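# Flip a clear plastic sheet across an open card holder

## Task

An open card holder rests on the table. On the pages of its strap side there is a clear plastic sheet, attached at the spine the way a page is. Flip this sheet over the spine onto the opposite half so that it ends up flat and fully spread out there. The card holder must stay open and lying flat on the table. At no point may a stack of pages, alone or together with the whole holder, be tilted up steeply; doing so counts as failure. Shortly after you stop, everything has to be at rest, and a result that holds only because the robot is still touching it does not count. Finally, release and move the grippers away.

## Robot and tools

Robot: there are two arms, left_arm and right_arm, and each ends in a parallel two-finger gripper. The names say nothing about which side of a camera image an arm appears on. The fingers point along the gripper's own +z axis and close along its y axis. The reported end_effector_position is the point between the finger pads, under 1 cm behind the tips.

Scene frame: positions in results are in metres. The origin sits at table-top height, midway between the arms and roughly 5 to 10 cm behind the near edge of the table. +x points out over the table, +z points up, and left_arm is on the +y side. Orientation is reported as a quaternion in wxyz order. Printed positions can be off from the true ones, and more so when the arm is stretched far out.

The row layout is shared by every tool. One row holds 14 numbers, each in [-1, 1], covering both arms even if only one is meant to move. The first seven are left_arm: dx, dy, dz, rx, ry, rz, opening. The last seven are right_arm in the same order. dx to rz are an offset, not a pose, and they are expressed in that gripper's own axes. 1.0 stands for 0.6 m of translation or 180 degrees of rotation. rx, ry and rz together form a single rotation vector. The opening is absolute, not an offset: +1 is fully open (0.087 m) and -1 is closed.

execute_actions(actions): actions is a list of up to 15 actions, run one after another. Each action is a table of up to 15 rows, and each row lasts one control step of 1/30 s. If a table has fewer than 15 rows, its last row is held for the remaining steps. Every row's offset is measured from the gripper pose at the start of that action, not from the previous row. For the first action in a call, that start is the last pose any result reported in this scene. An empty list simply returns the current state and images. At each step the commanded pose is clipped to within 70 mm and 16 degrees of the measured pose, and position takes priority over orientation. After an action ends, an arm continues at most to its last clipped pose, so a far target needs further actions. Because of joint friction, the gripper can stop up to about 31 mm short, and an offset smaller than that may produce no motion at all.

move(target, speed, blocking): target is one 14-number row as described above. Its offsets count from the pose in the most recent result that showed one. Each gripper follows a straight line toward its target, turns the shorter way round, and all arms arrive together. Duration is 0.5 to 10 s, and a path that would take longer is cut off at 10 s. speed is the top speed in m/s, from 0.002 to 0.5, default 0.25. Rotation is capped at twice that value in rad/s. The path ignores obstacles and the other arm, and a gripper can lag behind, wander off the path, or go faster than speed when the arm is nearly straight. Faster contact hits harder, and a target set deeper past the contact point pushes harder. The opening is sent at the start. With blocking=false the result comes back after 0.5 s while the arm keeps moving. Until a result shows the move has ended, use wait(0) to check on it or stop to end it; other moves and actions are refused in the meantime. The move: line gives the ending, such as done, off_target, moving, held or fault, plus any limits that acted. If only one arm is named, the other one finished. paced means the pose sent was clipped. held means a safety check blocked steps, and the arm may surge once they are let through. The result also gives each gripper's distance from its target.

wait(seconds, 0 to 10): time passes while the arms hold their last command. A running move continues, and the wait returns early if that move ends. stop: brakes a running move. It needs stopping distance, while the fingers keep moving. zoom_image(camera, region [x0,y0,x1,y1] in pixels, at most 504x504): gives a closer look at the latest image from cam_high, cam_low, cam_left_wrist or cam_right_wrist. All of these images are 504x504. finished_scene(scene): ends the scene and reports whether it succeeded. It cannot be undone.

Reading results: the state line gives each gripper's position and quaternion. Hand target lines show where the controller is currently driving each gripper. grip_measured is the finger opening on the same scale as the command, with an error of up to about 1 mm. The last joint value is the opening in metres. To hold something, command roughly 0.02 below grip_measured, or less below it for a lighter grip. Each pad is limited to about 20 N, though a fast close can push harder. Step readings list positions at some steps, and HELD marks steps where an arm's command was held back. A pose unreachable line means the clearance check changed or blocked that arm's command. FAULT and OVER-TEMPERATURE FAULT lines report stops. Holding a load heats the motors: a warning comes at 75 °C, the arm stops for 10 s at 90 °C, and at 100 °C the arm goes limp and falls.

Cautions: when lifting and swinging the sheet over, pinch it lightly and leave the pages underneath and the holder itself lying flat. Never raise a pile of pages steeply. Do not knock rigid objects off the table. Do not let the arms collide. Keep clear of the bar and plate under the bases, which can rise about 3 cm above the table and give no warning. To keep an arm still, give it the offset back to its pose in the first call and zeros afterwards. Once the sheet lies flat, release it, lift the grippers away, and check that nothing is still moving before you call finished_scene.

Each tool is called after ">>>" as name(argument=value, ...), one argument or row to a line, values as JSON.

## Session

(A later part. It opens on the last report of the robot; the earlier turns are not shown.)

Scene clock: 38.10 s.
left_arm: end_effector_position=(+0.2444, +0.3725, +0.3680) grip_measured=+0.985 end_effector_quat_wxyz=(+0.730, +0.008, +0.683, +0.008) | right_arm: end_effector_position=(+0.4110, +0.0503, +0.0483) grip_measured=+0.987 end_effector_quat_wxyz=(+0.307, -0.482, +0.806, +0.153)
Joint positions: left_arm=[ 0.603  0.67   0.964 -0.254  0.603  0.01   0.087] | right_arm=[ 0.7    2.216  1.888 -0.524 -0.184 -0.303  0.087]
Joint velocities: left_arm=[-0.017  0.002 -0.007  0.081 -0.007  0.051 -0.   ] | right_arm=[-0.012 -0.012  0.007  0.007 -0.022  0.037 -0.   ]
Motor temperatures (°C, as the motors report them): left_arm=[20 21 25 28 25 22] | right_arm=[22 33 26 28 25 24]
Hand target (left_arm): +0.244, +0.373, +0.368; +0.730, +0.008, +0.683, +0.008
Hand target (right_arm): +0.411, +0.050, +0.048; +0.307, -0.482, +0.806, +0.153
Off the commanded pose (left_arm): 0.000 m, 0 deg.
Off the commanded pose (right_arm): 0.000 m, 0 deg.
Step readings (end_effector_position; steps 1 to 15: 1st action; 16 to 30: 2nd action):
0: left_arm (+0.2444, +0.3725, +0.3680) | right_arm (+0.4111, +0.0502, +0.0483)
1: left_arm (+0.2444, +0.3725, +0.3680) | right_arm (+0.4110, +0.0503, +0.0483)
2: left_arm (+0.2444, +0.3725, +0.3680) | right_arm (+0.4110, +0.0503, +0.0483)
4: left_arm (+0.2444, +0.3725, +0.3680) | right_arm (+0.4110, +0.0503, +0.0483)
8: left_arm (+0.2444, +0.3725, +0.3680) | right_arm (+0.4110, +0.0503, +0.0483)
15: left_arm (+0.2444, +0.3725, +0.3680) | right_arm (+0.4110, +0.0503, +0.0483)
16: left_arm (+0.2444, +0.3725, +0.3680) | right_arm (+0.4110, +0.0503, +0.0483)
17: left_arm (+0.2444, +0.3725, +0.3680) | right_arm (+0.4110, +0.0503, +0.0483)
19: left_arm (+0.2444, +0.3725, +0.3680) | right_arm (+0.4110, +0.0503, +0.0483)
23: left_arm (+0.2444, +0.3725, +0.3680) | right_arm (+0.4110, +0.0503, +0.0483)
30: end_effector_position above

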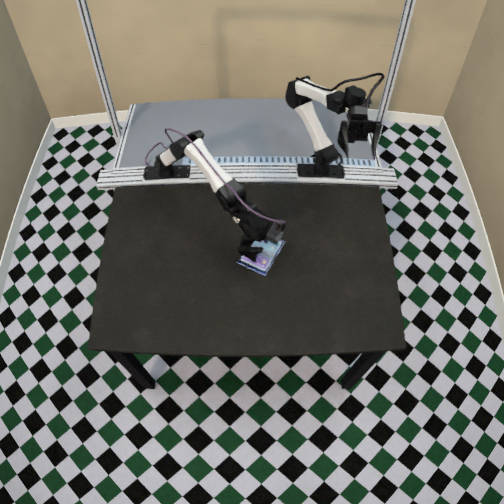

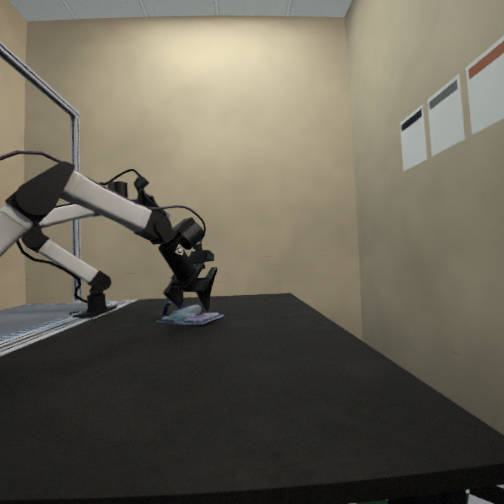

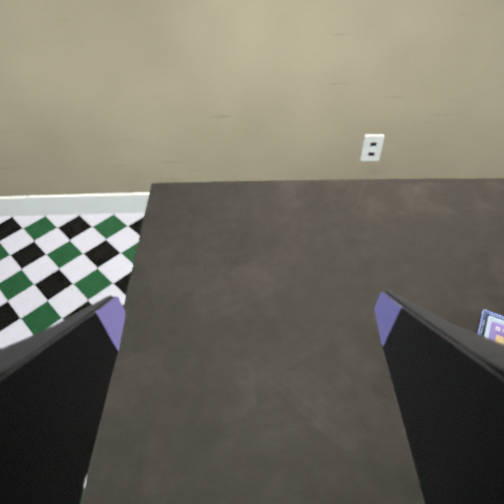

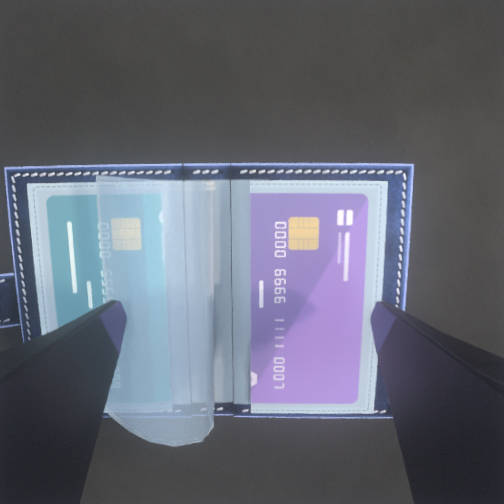

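>>> move(
  target=[0,0,0,0,0,0,1,0.085,0,-0.062,0,-0.13,0,1],
  speed=0.15,
)

>>> zoom_image(
  camera="cam_low",
  region=[140,280,230,340],
)

Scene clock: 42.77 s.
left_arm: end_effector_position=(+0.2444, +0.3725, +0.3680) grip_measured=+0.985 end_effector_quat_wxyz=(+0.730, +0.008, +0.683, +0.008) | right_arm: end_effector_position=(+0.3852, +0.0024, +0.0425) grip_measured=+0.987 end_effector_quat_wxyz=(+0.462, -0.446, +0.726, +0.245)
Joint positions: left_arm=[ 0.603  0.67   0.964 -0.254  0.603  0.01   0.087] | right_arm=[ 0.591  1.89   1.069  0.352 -0.387 -0.27   0.087]
Joint velocities: left_arm=[ 0.002 -0.007  0.002 -0.022 -0.066  0.037 -0.   ] | right_arm=[ 0.017 -0.007 -0.007  0.037  0.007 -0.022 -0.001]
Motor temperatures (°C, as the motors report them): left_arm=[20 21 26 28 25 22] | right_arm=[22 35 26 28 25 24]
Hand target (left_arm): +0.244, +0.373, +0.368; +0.730, +0.008, +0.683, +0.008
Hand target (right_arm): +0.382, -0.004, +0.044; +0.463, -0.440, +0.728, +0.248
Off the commanded pose (left_arm): 0.000 m, 0 deg.
Off the commanded pose (right_arm): 0.009 m, 1 deg.
move: done

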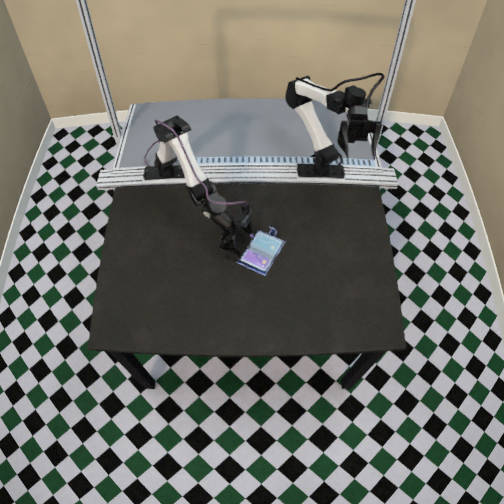

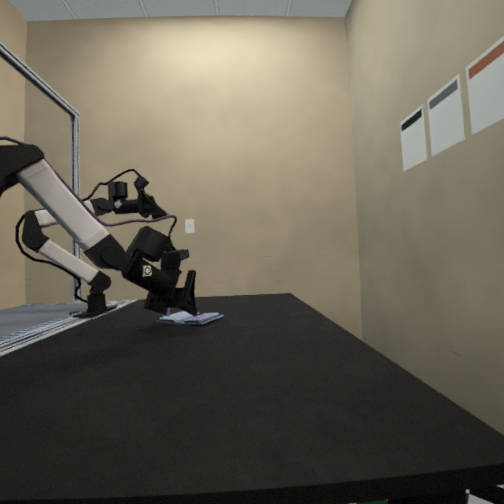

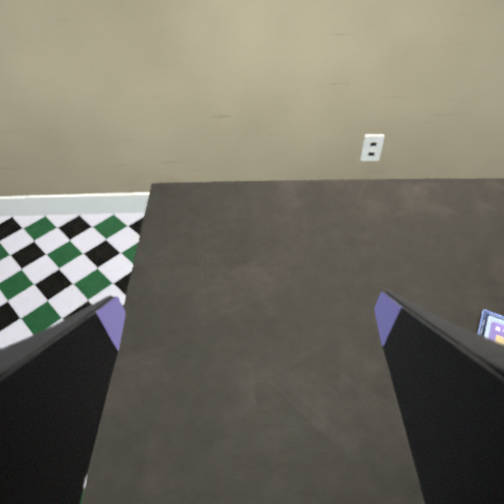

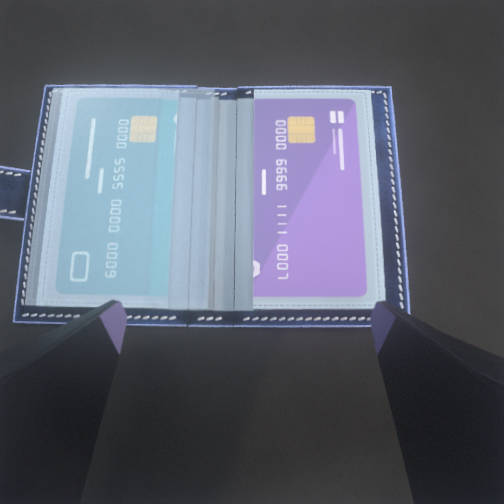

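Region (140, 280, 230, 340) of cam_low's 504x504 image, scaled by 5.600, with more detail than that image has.

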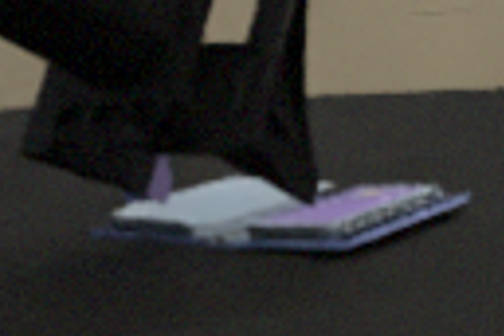

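>>> move(
  target=[0,0,0,0,0,0,1,-0.035,0.1,0.06,0,0.09,0,-0.3],
  speed=0.15,
)

>>> move(
  target=[0,0,0,0,0,0,1,0.04,0,0.035,0,0.01,0,-0.3],
  speed=0.05,
)

Scene clock: 47.47 s.
left_arm: end_effector_position=(+0.2444, +0.3725, +0.3680) grip_measured=+0.985 end_effector_quat_wxyz=(+0.730, +0.008, +0.683, +0.008) | right_arm: end_effector_position=(+0.3525, +0.0636, +0.0457) grip_measured=-0.300 end_effector_quat_wxyz=(+0.365, -0.477, +0.779, +0.182)
Joint positions: left_arm=[ 0.603  0.67   0.964 -0.254  0.603  0.01   0.087] | right_arm=[ 0.797  1.995  1.442 -0.15  -0.148 -0.228  0.031]
Joint velocities: left_arm=[ 0.007 -0.002 -0.007 -0.007  0.051 -0.022 -0.   ] | right_arm=[ 0.002  0.002  0.002  0.007 -0.051  0.037  0.   ]
Motor temperatures (°C, as the motors report them): left_arm=[20 21 26 29 25 22] | right_arm=[22 35 26 29 25 24]
Hand target (left_arm): +0.244, +0.373, +0.368; +0.730, +0.008, +0.683, +0.008
Hand target (right_arm): +0.351, +0.067, +0.042; +0.357, -0.476, +0.783, +0.180
Off the commanded pose (left_arm): 0.000 m, 0 deg.
Off the commanded pose (right_arm): 0.006 m, 1 deg.
move: done

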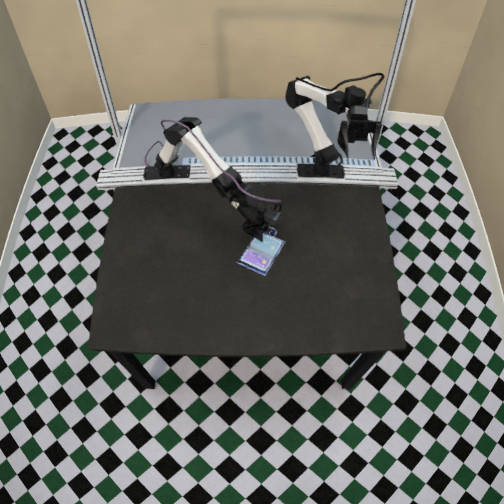

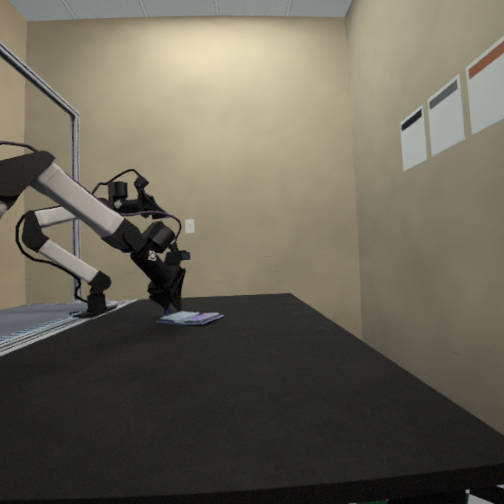

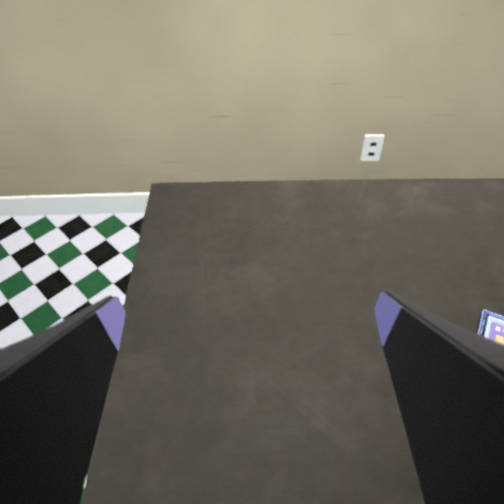

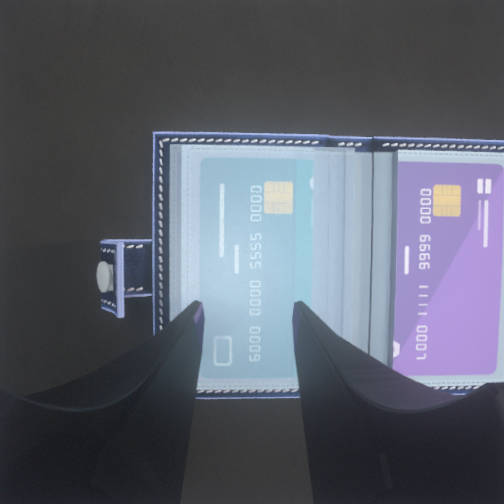

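Scene clock: 48.40 s.
left_arm: end_effector_position=(+0.2444, +0.3725, +0.3680) grip_measured=+0.985 end_effector_quat_wxyz=(+0.730, +0.008, +0.683, +0.008) | right_arm: end_effector_position=(+0.3571, +0.0685, +0.0341) grip_measured=-0.300 end_effector_quat_wxyz=(+0.368, -0.476, +0.777, +0.183)
Joint positions: left_arm=[ 0.603  0.67   0.964 -0.254  0.603  0.01   0.087] | right_arm=[ 0.797  2.031  1.442 -0.106 -0.148 -0.228  0.031]
Joint velocities: left_arm=[ 0.002 -0.017 -0.017  0.007 -0.022 -0.095  0.002] | right_arm=[-0.007  0.017 -0.002  0.037 -0.022 -0.022 -0.001]
Motor temperatures (°C, as the motors report them): left_arm=[20 21 26 29 25 22] | right_arm=[22 35 26 29 25 24]
Hand target (left_arm): +0.244, +0.373, +0.368; +0.730, +0.008, +0.683, +0.008
Hand target (right_arm): +0.354, +0.062, +0.014; +0.352, -0.480, +0.784, +0.175
Off the commanded pose (left_arm): 0.000 m, 0 deg.
Off the commanded pose (right_arm): 0.021 m, 2 deg.
move: off_target (right_arm)

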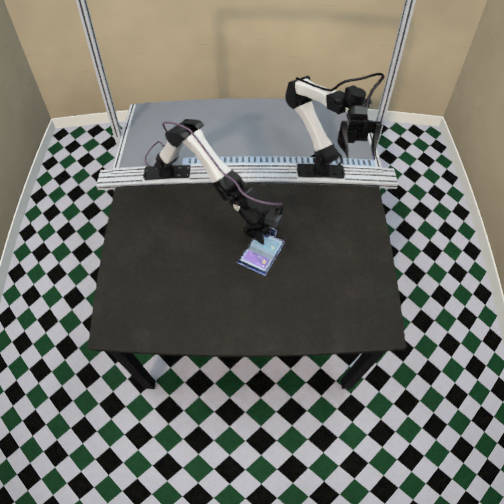

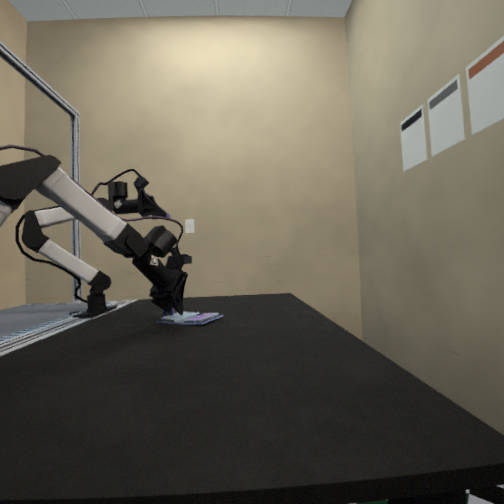

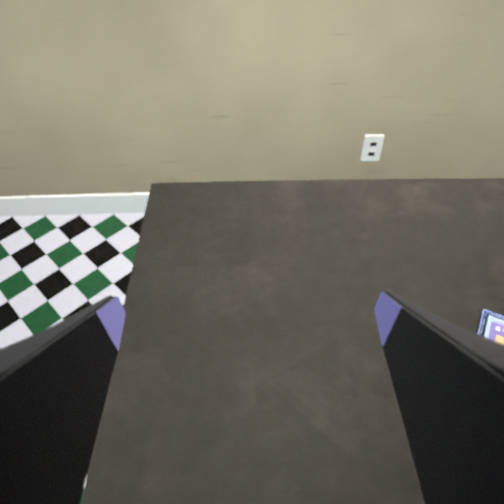

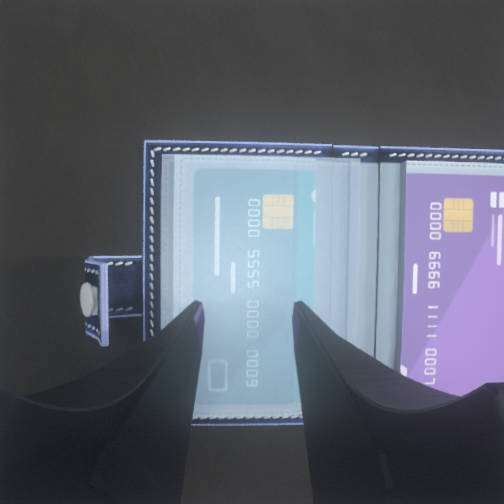

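>>> execute_actions(
  actions=[
    [[0,0,0,0,0,0,1,0.03,0,0.022,0,0.015,0,0.0]],
    [[0,0,0,0,0,0,1,0.03,0,0.022,0,0.015,0,-0.3]],
    [[0,0,0,0,0,0,1,0.03,0,0.022,0,0.015,0,-0.65]],
    [[0,0,0,0,0,0,1,0.03,0,0.022,0,0.015,0,-1]],
  ],
)

>>> move(
  target=[0,0,0,0,0,0,1,-0.03,-0.065,-0.027,0,0,0,-1],
  speed=0.06,
)

>>> move(
  target=[0,0,0,0,0,0,1,0.027,-0.065,0.024,-0.2,0,0.22,-1],
  speed=0.2,
)

>>> zoom_image(
  camera="cam_low",
  region=[140,270,250,340],
)

Scene clock: 54.53 s.
left_arm: end_effector_position=(+0.2444, +0.3725, +0.3680) grip_measured=+0.985 end_effector_quat_wxyz=(+0.730, +0.008, +0.683, +0.008) | right_arm: end_effector_position=(+0.3622, +0.0712, +0.0321) grip_measured=-1.000 end_effector_quat_wxyz=(+0.378, -0.474, +0.774, +0.181)
Joint positions: left_arm=[ 0.603  0.67   0.964 -0.254  0.603  0.01   0.087] | right_arm=[ 0.797  2.044  1.442 -0.074 -0.138 -0.231  0.   ]
Joint velocities: left_arm=[-0.007  0.012 -0.012  0.066  0.037  0.007 -0.   ] | right_arm=[-0.007  0.002 -0.007 -0.007  0.007 -0.007  0.   ]
Motor temperatures (°C, as the motors report them): left_arm=[20 21 26 29 25 22] | right_arm=[22 36 27 30 25 24]
Hand target (left_arm): +0.244, +0.373, +0.368; +0.730, +0.008, +0.683, +0.008
Hand target (right_arm): +0.360, +0.068, +0.010; +0.356, -0.479, +0.784, +0.172
Off the commanded pose (left_arm): 0.000 m, 0 deg.
Off the commanded pose (right_arm): 0.022 m, 3 deg.
Step readings (end_effector_position; steps 1 to 15: 1st action; 16 to 30: 2nd action; 31 to 45: 3rd action; 46 to 60: 4th action):
0: left_arm (+0.2444, +0.3725, +0.3680) | right_arm (+0.3571, +0.0685, +0.0342)
1: left_arm (+0.2444, +0.3725, +0.3680) | right_arm (+0.3571, +0.0685, +0.0331)
2: left_arm (+0.2444, +0.3725, +0.3680) | right_arm (+0.3580, +0.0685, +0.0324)
4: left_arm (+0.2444, +0.3725, +0.3680) | right_arm (+0.3588, +0.0687, +0.0330)
8: left_arm (+0.2444, +0.3725, +0.3680) | right_arm (+0.3589, +0.0687, +0.0330)
15: left_arm (+0.2444, +0.3725, +0.3680) | right_arm (+0.3589, +0.0687, +0.0330)
16: left_arm (+0.2444, +0.3725, +0.3680) | right_arm (+0.3589, +0.0689, +0.0331)
17: left_arm (+0.2444, +0.3725, +0.3680) | right_arm (+0.3588, +0.0692, +0.0324)
19: left_arm (+0.2444, +0.3725, +0.3680) | right_arm (+0.3587, +0.0700, +0.0325)
23: left_arm (+0.2444, +0.3725, +0.3680) | right_arm (+0.3587, +0.0700, +0.0325)
30: left_arm (+0.2444, +0.3725, +0.3680) | right_arm (+0.3587, +0.0700, +0.0325)
31: left_arm (+0.2444, +0.3725, +0.3680) | right_arm (+0.3587, +0.0702, +0.0327)
32: left_arm (+0.2444, +0.3725, +0.3680) | right_arm (+0.3589, +0.0705, +0.0320)
34: left_arm (+0.2444, +0.3725, +0.3680) | right_arm (+0.3599, +0.0707, +0.0323)
38: left_arm (+0.2444, +0.3725, +0.3680) | right_arm (+0.3602, +0.0706, +0.0324)
45: left_arm (+0.2444, +0.3725, +0.3680) | right_arm (+0.3602, +0.0706, +0.0324)
46: left_arm (+0.2444, +0.3725, +0.3680) | right_arm (+0.3611, +0.0703, +0.0324)
47: left_arm (+0.2444, +0.3725, +0.3680) | right_arm (+0.3617, +0.0706, +0.0322)
49: left_arm (+0.2444, +0.3725, +0.3680) | right_arm (+0.3622, +0.0710, +0.0320)
53: left_arm (+0.2444, +0.3725, +0.3680) | right_arm (+0.3622, +0.0712, +0.0321)
60: end_effector_position above

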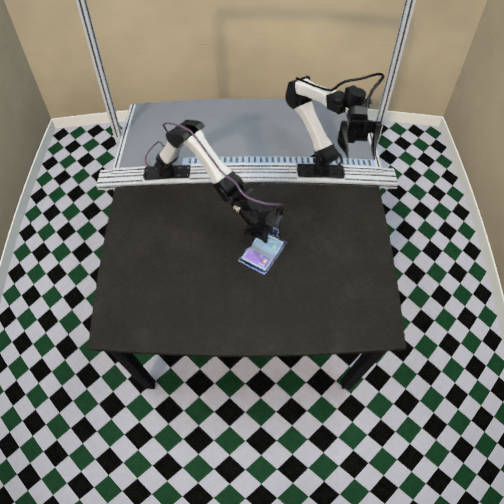

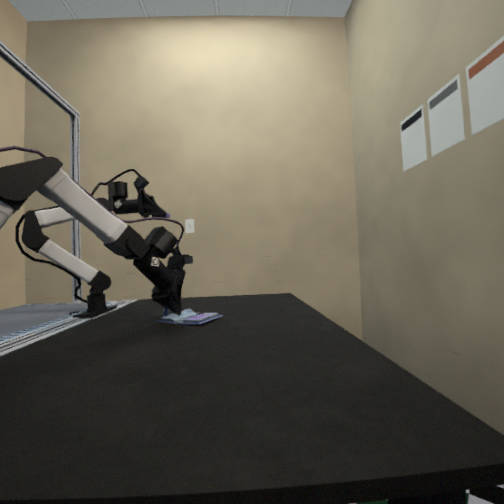

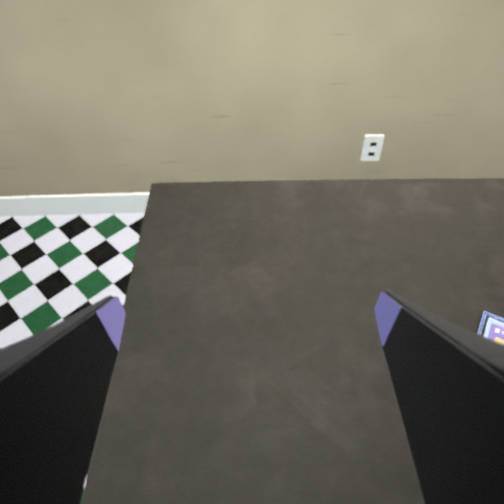

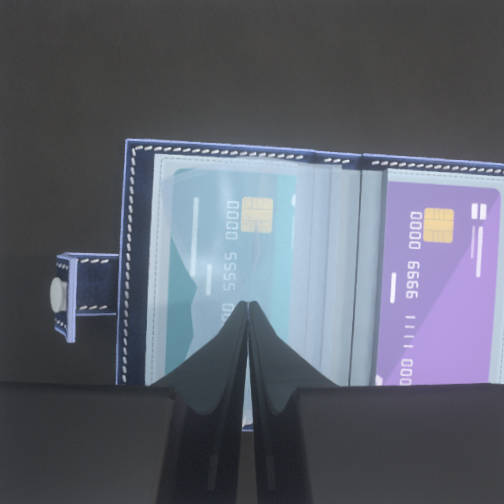

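Scene clock: 55.60 s.
left_arm: end_effector_position=(+0.2444, +0.3725, +0.3680) grip_measured=+0.985 end_effector_quat_wxyz=(+0.730, +0.008, +0.683, +0.008) | right_arm: end_effector_position=(+0.3906, +0.0543, +0.0545) grip_measured=-1.000 end_effector_quat_wxyz=(+0.379, -0.471, +0.775, +0.180)
Joint positions: left_arm=[ 0.603  0.67   0.964 -0.254  0.603  0.01   0.087] | right_arm=[ 0.725  2.044  1.537 -0.173 -0.19  -0.271  0.   ]
Joint velocities: left_arm=[-0.002 -0.007 -0.017  0.007  0.051 -0.037  0.001] | right_arm=[ 0.017 -0.002 -0.007 -0.066 -0.007  0.007  0.   ]
Motor temperatures (°C, as the motors report them): left_arm=[20 21 26 29 25 22] | right_arm=[22 36 27 30 25 24]
Hand target (left_arm): +0.244, +0.373, +0.368; +0.730, +0.008, +0.683, +0.008
Hand target (right_arm): +0.395, +0.052, +0.059; +0.378, -0.474, +0.774, +0.180
Off the commanded pose (left_arm): 0.000 m, 0 deg.
Off the commanded pose (right_arm): 0.006 m, 0 deg.
move: done

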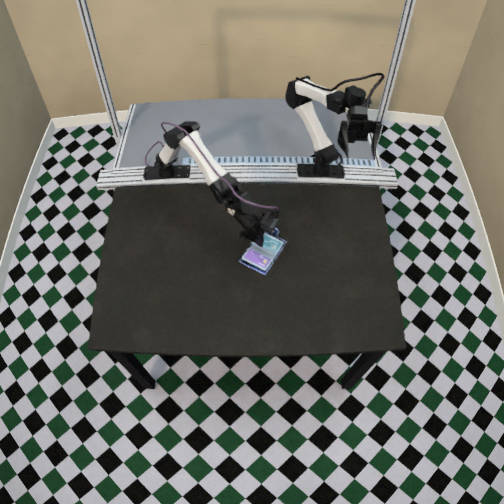

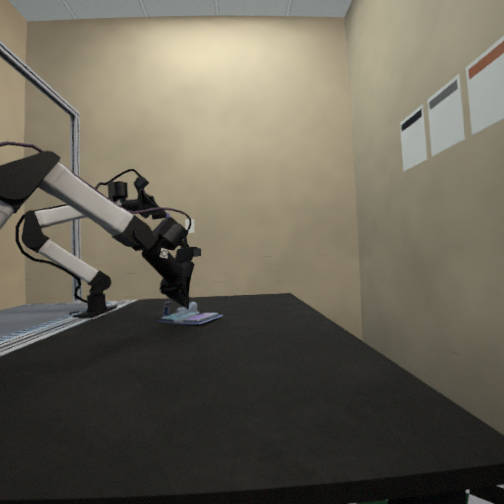

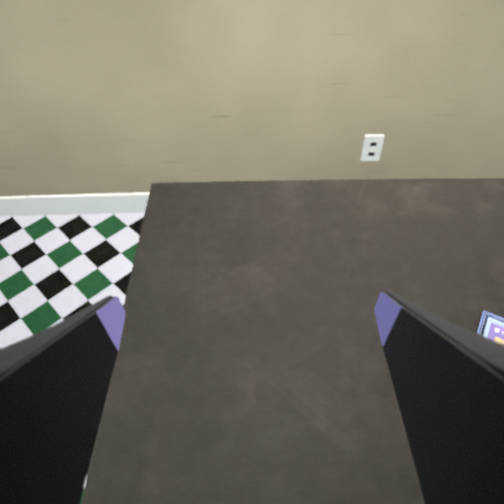

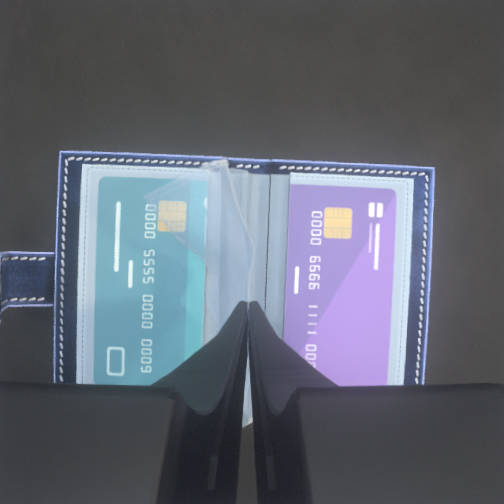

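Scene clock: 58.50 s.
left_arm: end_effector_position=(+0.2444, +0.3725, +0.3680) grip_measured=+0.985 end_effector_quat_wxyz=(+0.730, +0.008, +0.683, +0.008) | right_arm: end_effector_position=(+0.4223, +0.0393, +0.0361) grip_measured=-1.000 end_effector_quat_wxyz=(+0.144, -0.290, +0.793, +0.517)
Joint positions: left_arm=[ 0.603  0.67   0.964 -0.254  0.603  0.01   0.087] | right_arm=[ 0.436  2.459  2.011 -0.421 -1.012  0.125  0.   ]
Joint velocities: left_arm=[ 0.002  0.002 -0.022 -0.051 -0.007  0.022 -0.   ] | right_arm=[-0.002 -0.007 -0.007  0.095 -0.095  0.037  0.   ]
Motor temperatures (°C, as the motors report them): left_arm=[20 21 26 29 25 22] | right_arm=[22 37 27 29 25 24]
Hand target (left_arm): +0.244, +0.373, +0.368; +0.730, +0.008, +0.683, +0.008
Hand target (right_arm): +0.426, +0.035, +0.034; +0.135, -0.279, +0.796, +0.520
Off the commanded pose (left_arm): 0.000 m, 0 deg.
Off the commanded pose (right_arm): 0.006 m, 2 deg.
move: done

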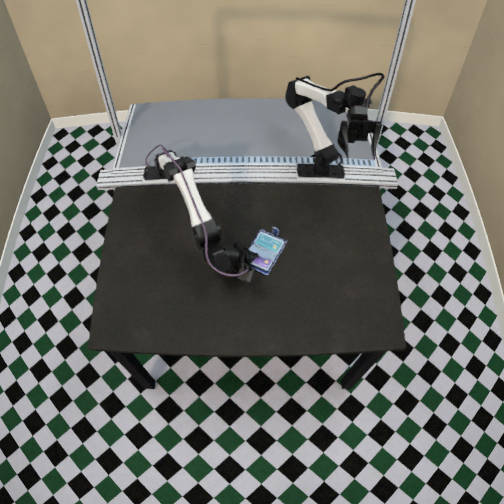

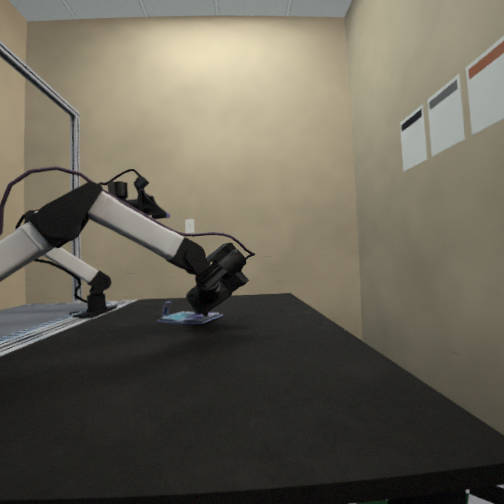

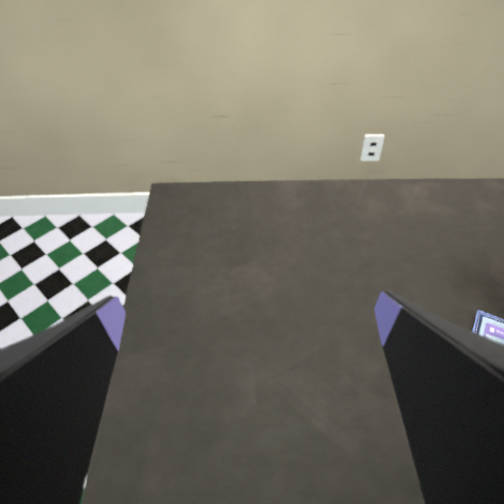

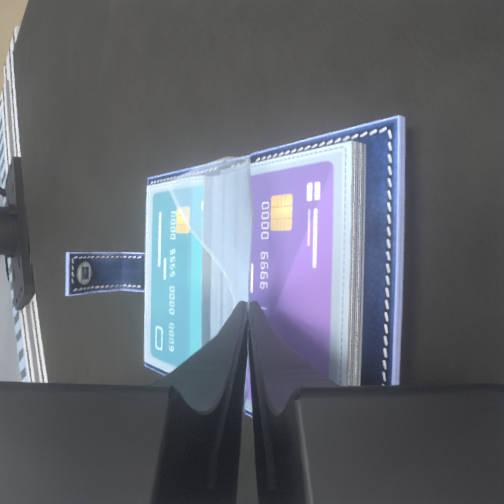

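Region (140, 270, 250, 340) of cam_low's 504x504 image, scaled by 4.582, with more detail than that image has; it fills the top 321 rows of this view, and the rest is white.

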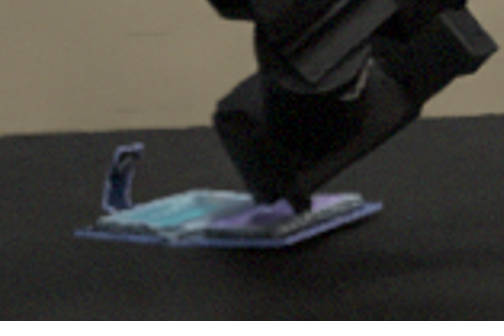

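>>> move(
  target=[0.54,-0.4,0.158,0.374,0.184,0.129,-1,0,0,0,0,0,0,-1],
  speed=0.35,
)

>>> zoom_image(
  camera="cam_high",
  region=[220,200,330,290],
)

Scene clock: 65.13 s.
left_arm: end_effector_position=(+0.3589, +0.1403, +0.0514) grip_measured=-1.000 end_effector_quat_wxyz=(+0.390, +0.518, +0.726, -0.230) | right_arm: end_effector_position=(+0.4221, +0.0393, +0.0363) grip_measured=-1.000 end_effector_quat_wxyz=(+0.143, -0.290, +0.793, +0.517)
Joint positions: left_arm=[-0.197  1.736  0.981 -0.184  0.717  0.785  0.   ] | right_arm=[ 0.436  2.459  2.011 -0.421 -1.014  0.125  0.   ]
Joint velocities: left_arm=[ 0.007 -0.022  0.007  0.007  0.007  0.037  0.   ] | right_arm=[-0.017  0.002 -0.007 -0.022 -0.037  0.022  0.   ]
Motor temperatures (°C, as the motors report them): left_arm=[20 21 27 29 25 22] | right_arm=[22 39 28 29 25 24]
Hand target (left_arm): +0.361, +0.136, +0.052; +0.387, +0.525, +0.721, -0.235
Hand target (right_arm): +0.422, +0.039, +0.036; +0.144, -0.290, +0.793, +0.517
Off the commanded pose (left_arm): 0.006 m, 2 deg.
Off the commanded pose (right_arm): 0.000 m, 0 deg.
move: done

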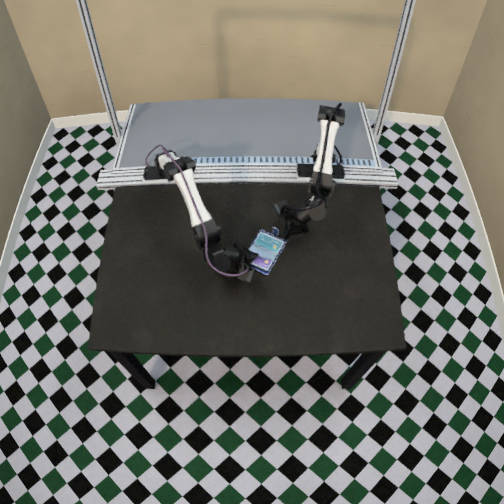

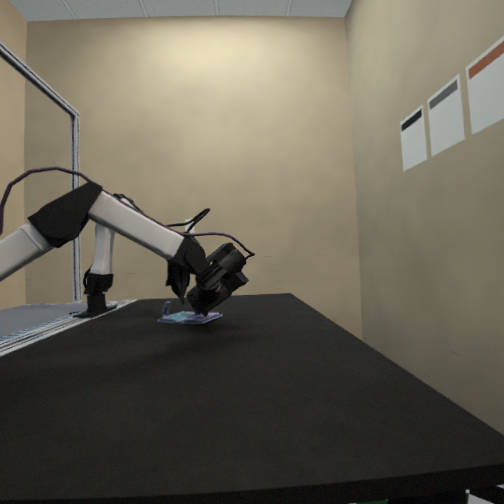

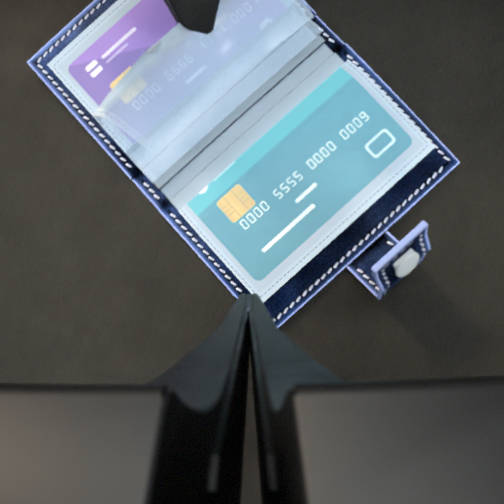

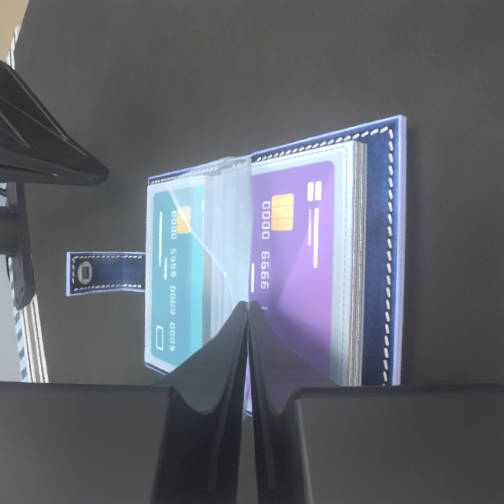

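Region (220, 200, 330, 290) of cam_high's 504x504 image, scaled by 4.582, with more detail than that image has; it fills the top 412 rows of this view, and the rest is white.

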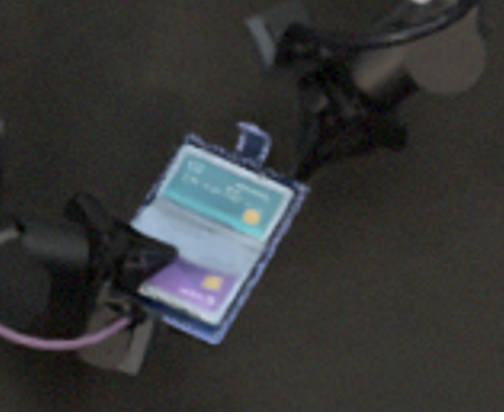

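>>> move(
  target=[-0.038,0.045,0.13,0,0,0,-1,0,0,0,0,0,0,-1],
  speed=0.1,
)

>>> move(
  target=[0,0,0,0,0,0,-1,-0.04,0.01,-0.14,0,0,0,-0.8],
  speed=0.1,
)

Scene clock: 69.07 s.
left_arm: end_effector_position=(+0.4043, +0.0857, +0.0256) grip_measured=-1.000 end_effector_quat_wxyz=(+0.382, +0.518, +0.728, -0.237) | right_arm: end_effector_position=(+0.4221, +0.0393, +0.0363) grip_measured=-1.000 end_effector_quat_wxyz=(+0.143, -0.290, +0.793, +0.517)
Joint positions: left_arm=[-0.31   1.987  1.183 -0.083  0.655  0.672  0.   ] | right_arm=[ 0.436  2.459  2.011 -0.421 -1.014  0.125  0.   ]
Joint velocities: left_arm=[-0.007 -0.017  0.002 -0.095 -0.022 -0.066  0.   ] | right_arm=[-0.002  0.007  0.002  0.037 -0.051  0.066  0.   ]
Motor temperatures (°C, as the motors report them): left_arm=[20 21 27 29 25 22] | right_arm=[22 41 28 29 25 24]
Hand target (left_arm): +0.413, +0.080, +0.025; +0.390, +0.518, +0.725, -0.231
Hand target (right_arm): +0.422, +0.039, +0.036; +0.143, -0.290, +0.793, +0.517
Off the commanded pose (left_arm): 0.011 m, 1 deg.
Off the commanded pose (right_arm): 0.000 m, 0 deg.
move: off_target (left_arm)

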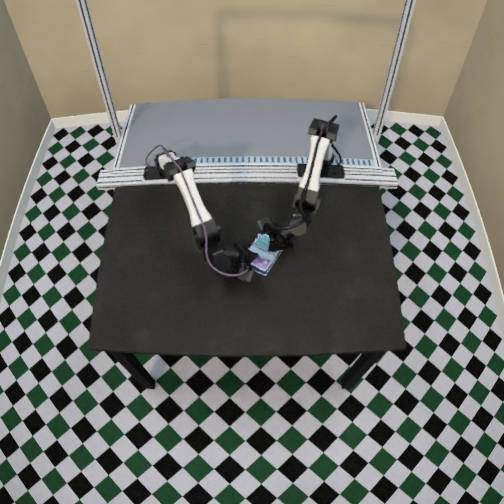

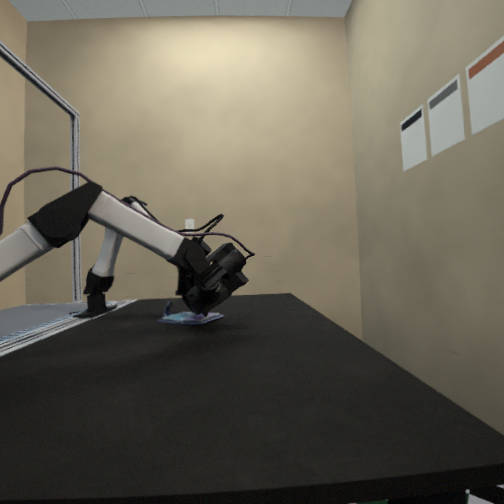

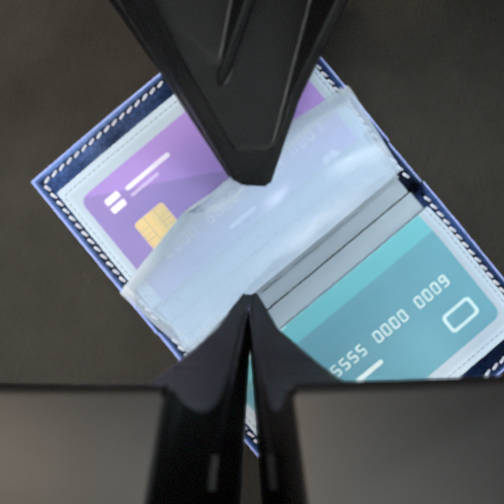

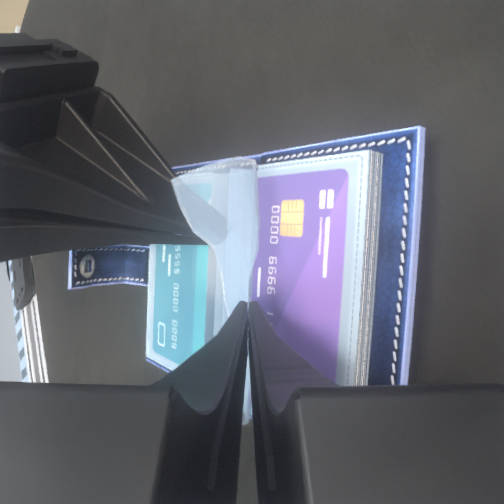

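Scene clock: 70.60 s.
left_arm: end_effector_position=(+0.4043, +0.0857, +0.0256) grip_measured=-1.000 end_effector_quat_wxyz=(+0.382, +0.518, +0.728, -0.237) | right_arm: end_effector_position=(+0.4409, -0.0246, +0.0801) grip_measured=-0.800 end_effector_quat_wxyz=(+0.138, -0.289, +0.795, +0.514)
Joint positions: left_arm=[-0.31   1.987  1.183 -0.083  0.655  0.672  0.   ] | right_arm=[ 0.308  2.459  2.221 -0.834 -1.082 -0.097  0.009]
Joint velocities: left_arm=[-0.002 -0.002  0.002  0.022 -0.007 -0.007  0.   ] | right_arm=[-0.002 -0.002  0.002 -0.007  0.037 -0.022  0.   ]
Motor temperatures (°C, as the motors report them): left_arm=[20 22 27 29 25 22] | right_arm=[22 42 28 29 25 24]
Hand target (left_arm): +0.404, +0.086, +0.026; +0.382, +0.518, +0.728, -0.237
Hand target (right_arm): +0.443, -0.028, +0.088; +0.143, -0.290, +0.793, +0.516
Off the commanded pose (left_arm): 0.000 m, 0 deg.
Off the commanded pose (right_arm): 0.010 m, 1 deg.
move: done

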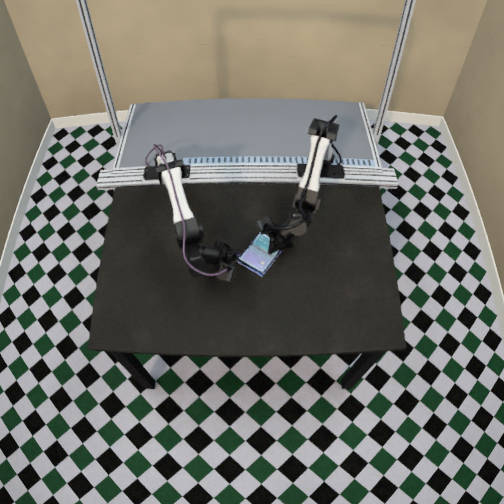

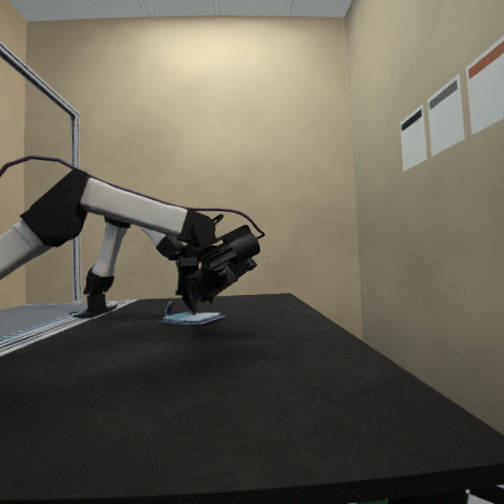

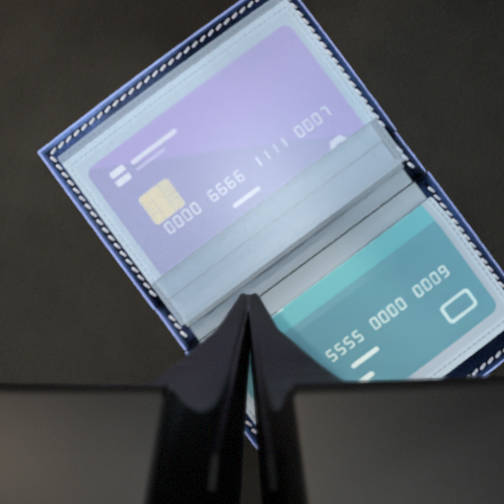

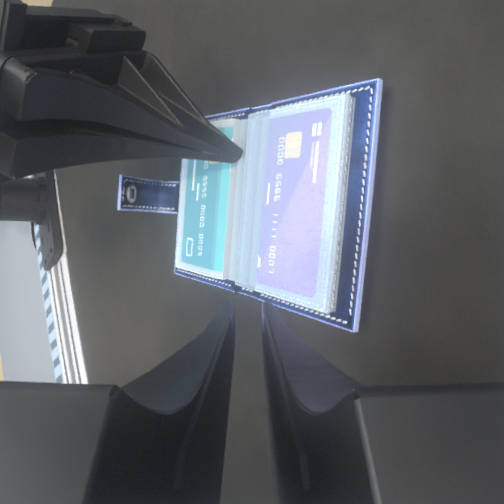

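>>> move(
  target=[-0.08,0,-0.3,0,0,0,-1,0.15,0.1,-0.2,0,0,0,-0.8],
)

>>> zoom_image(
  camera="cam_low",
  region=[140,280,240,340],
)

Scene clock: 74.50 s.
left_arm: end_effector_position=(+0.3544, +0.1889, +0.1650) grip_measured=-1.000 end_effector_quat_wxyz=(+0.377, +0.515, +0.733, -0.236) | right_arm: end_effector_position=(+0.3467, -0.1407, +0.1281) grip_measured=-0.800 end_effector_quat_wxyz=(+0.142, -0.298, +0.795, +0.509)
Joint positions: left_arm=[-0.055  1.637  1.375 -0.823  0.789  0.95   0.   ] | right_arm=[ 0.102  2.019  1.706 -1.164 -1.134 -0.566  0.009]
Joint velocities: left_arm=[-0.002 -0.007 -0.002 -0.022  0.007  0.007  0.   ] | right_arm=[-0.007  0.007  0.002 -0.022  0.066 -0.037  0.   ]
Motor temperatures (°C, as the motors report them): left_arm=[20 23 27 28 25 22] | right_arm=[22 43 28 29 25 24]
Hand target (left_arm): +0.357, +0.189, +0.172; +0.383, +0.518, +0.728, -0.235
Hand target (right_arm): +0.343, -0.144, +0.129; +0.137, -0.291, +0.796, +0.513
Off the commanded pose (left_arm): 0.007 m, 1 deg.
Off the commanded pose (right_arm): 0.005 m, 1 deg.
move: done

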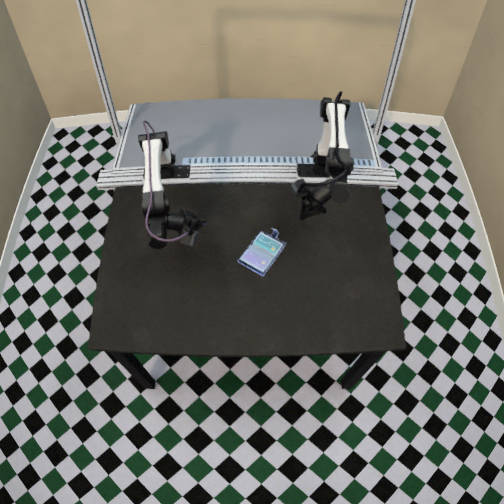

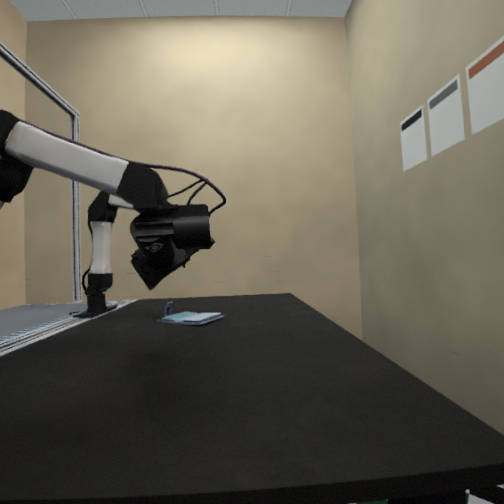

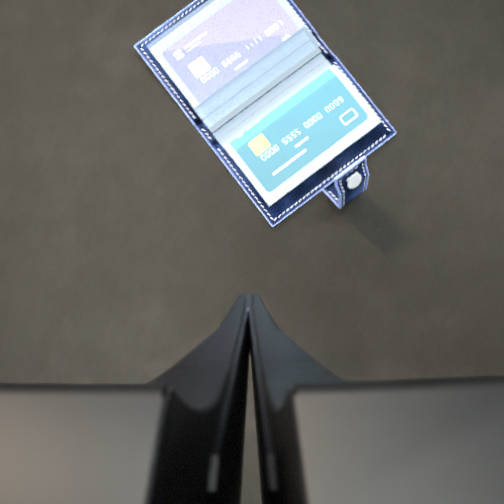

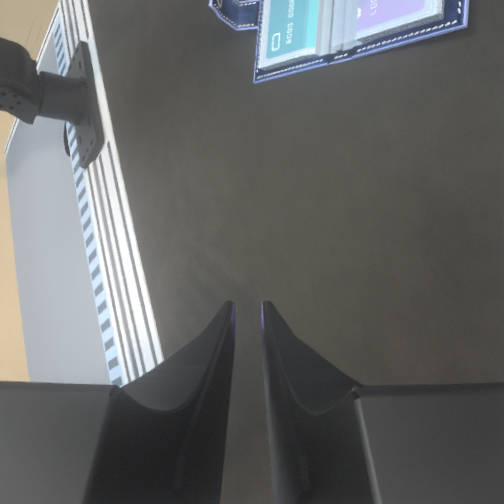

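Region (140, 280, 240, 340) of cam_low's 504x504 image, scaled by 5.040, with more detail than that image has; it fills the top 302 rows of this view, and the rest is white.

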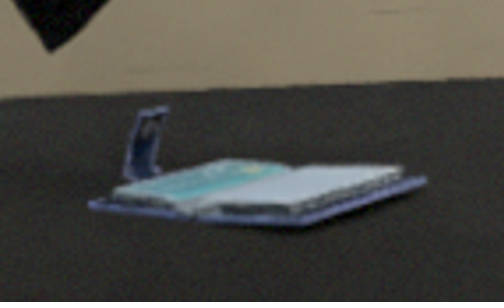

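>>> finished_scene(
  scene=1,
)

The scene is finished: the task was done.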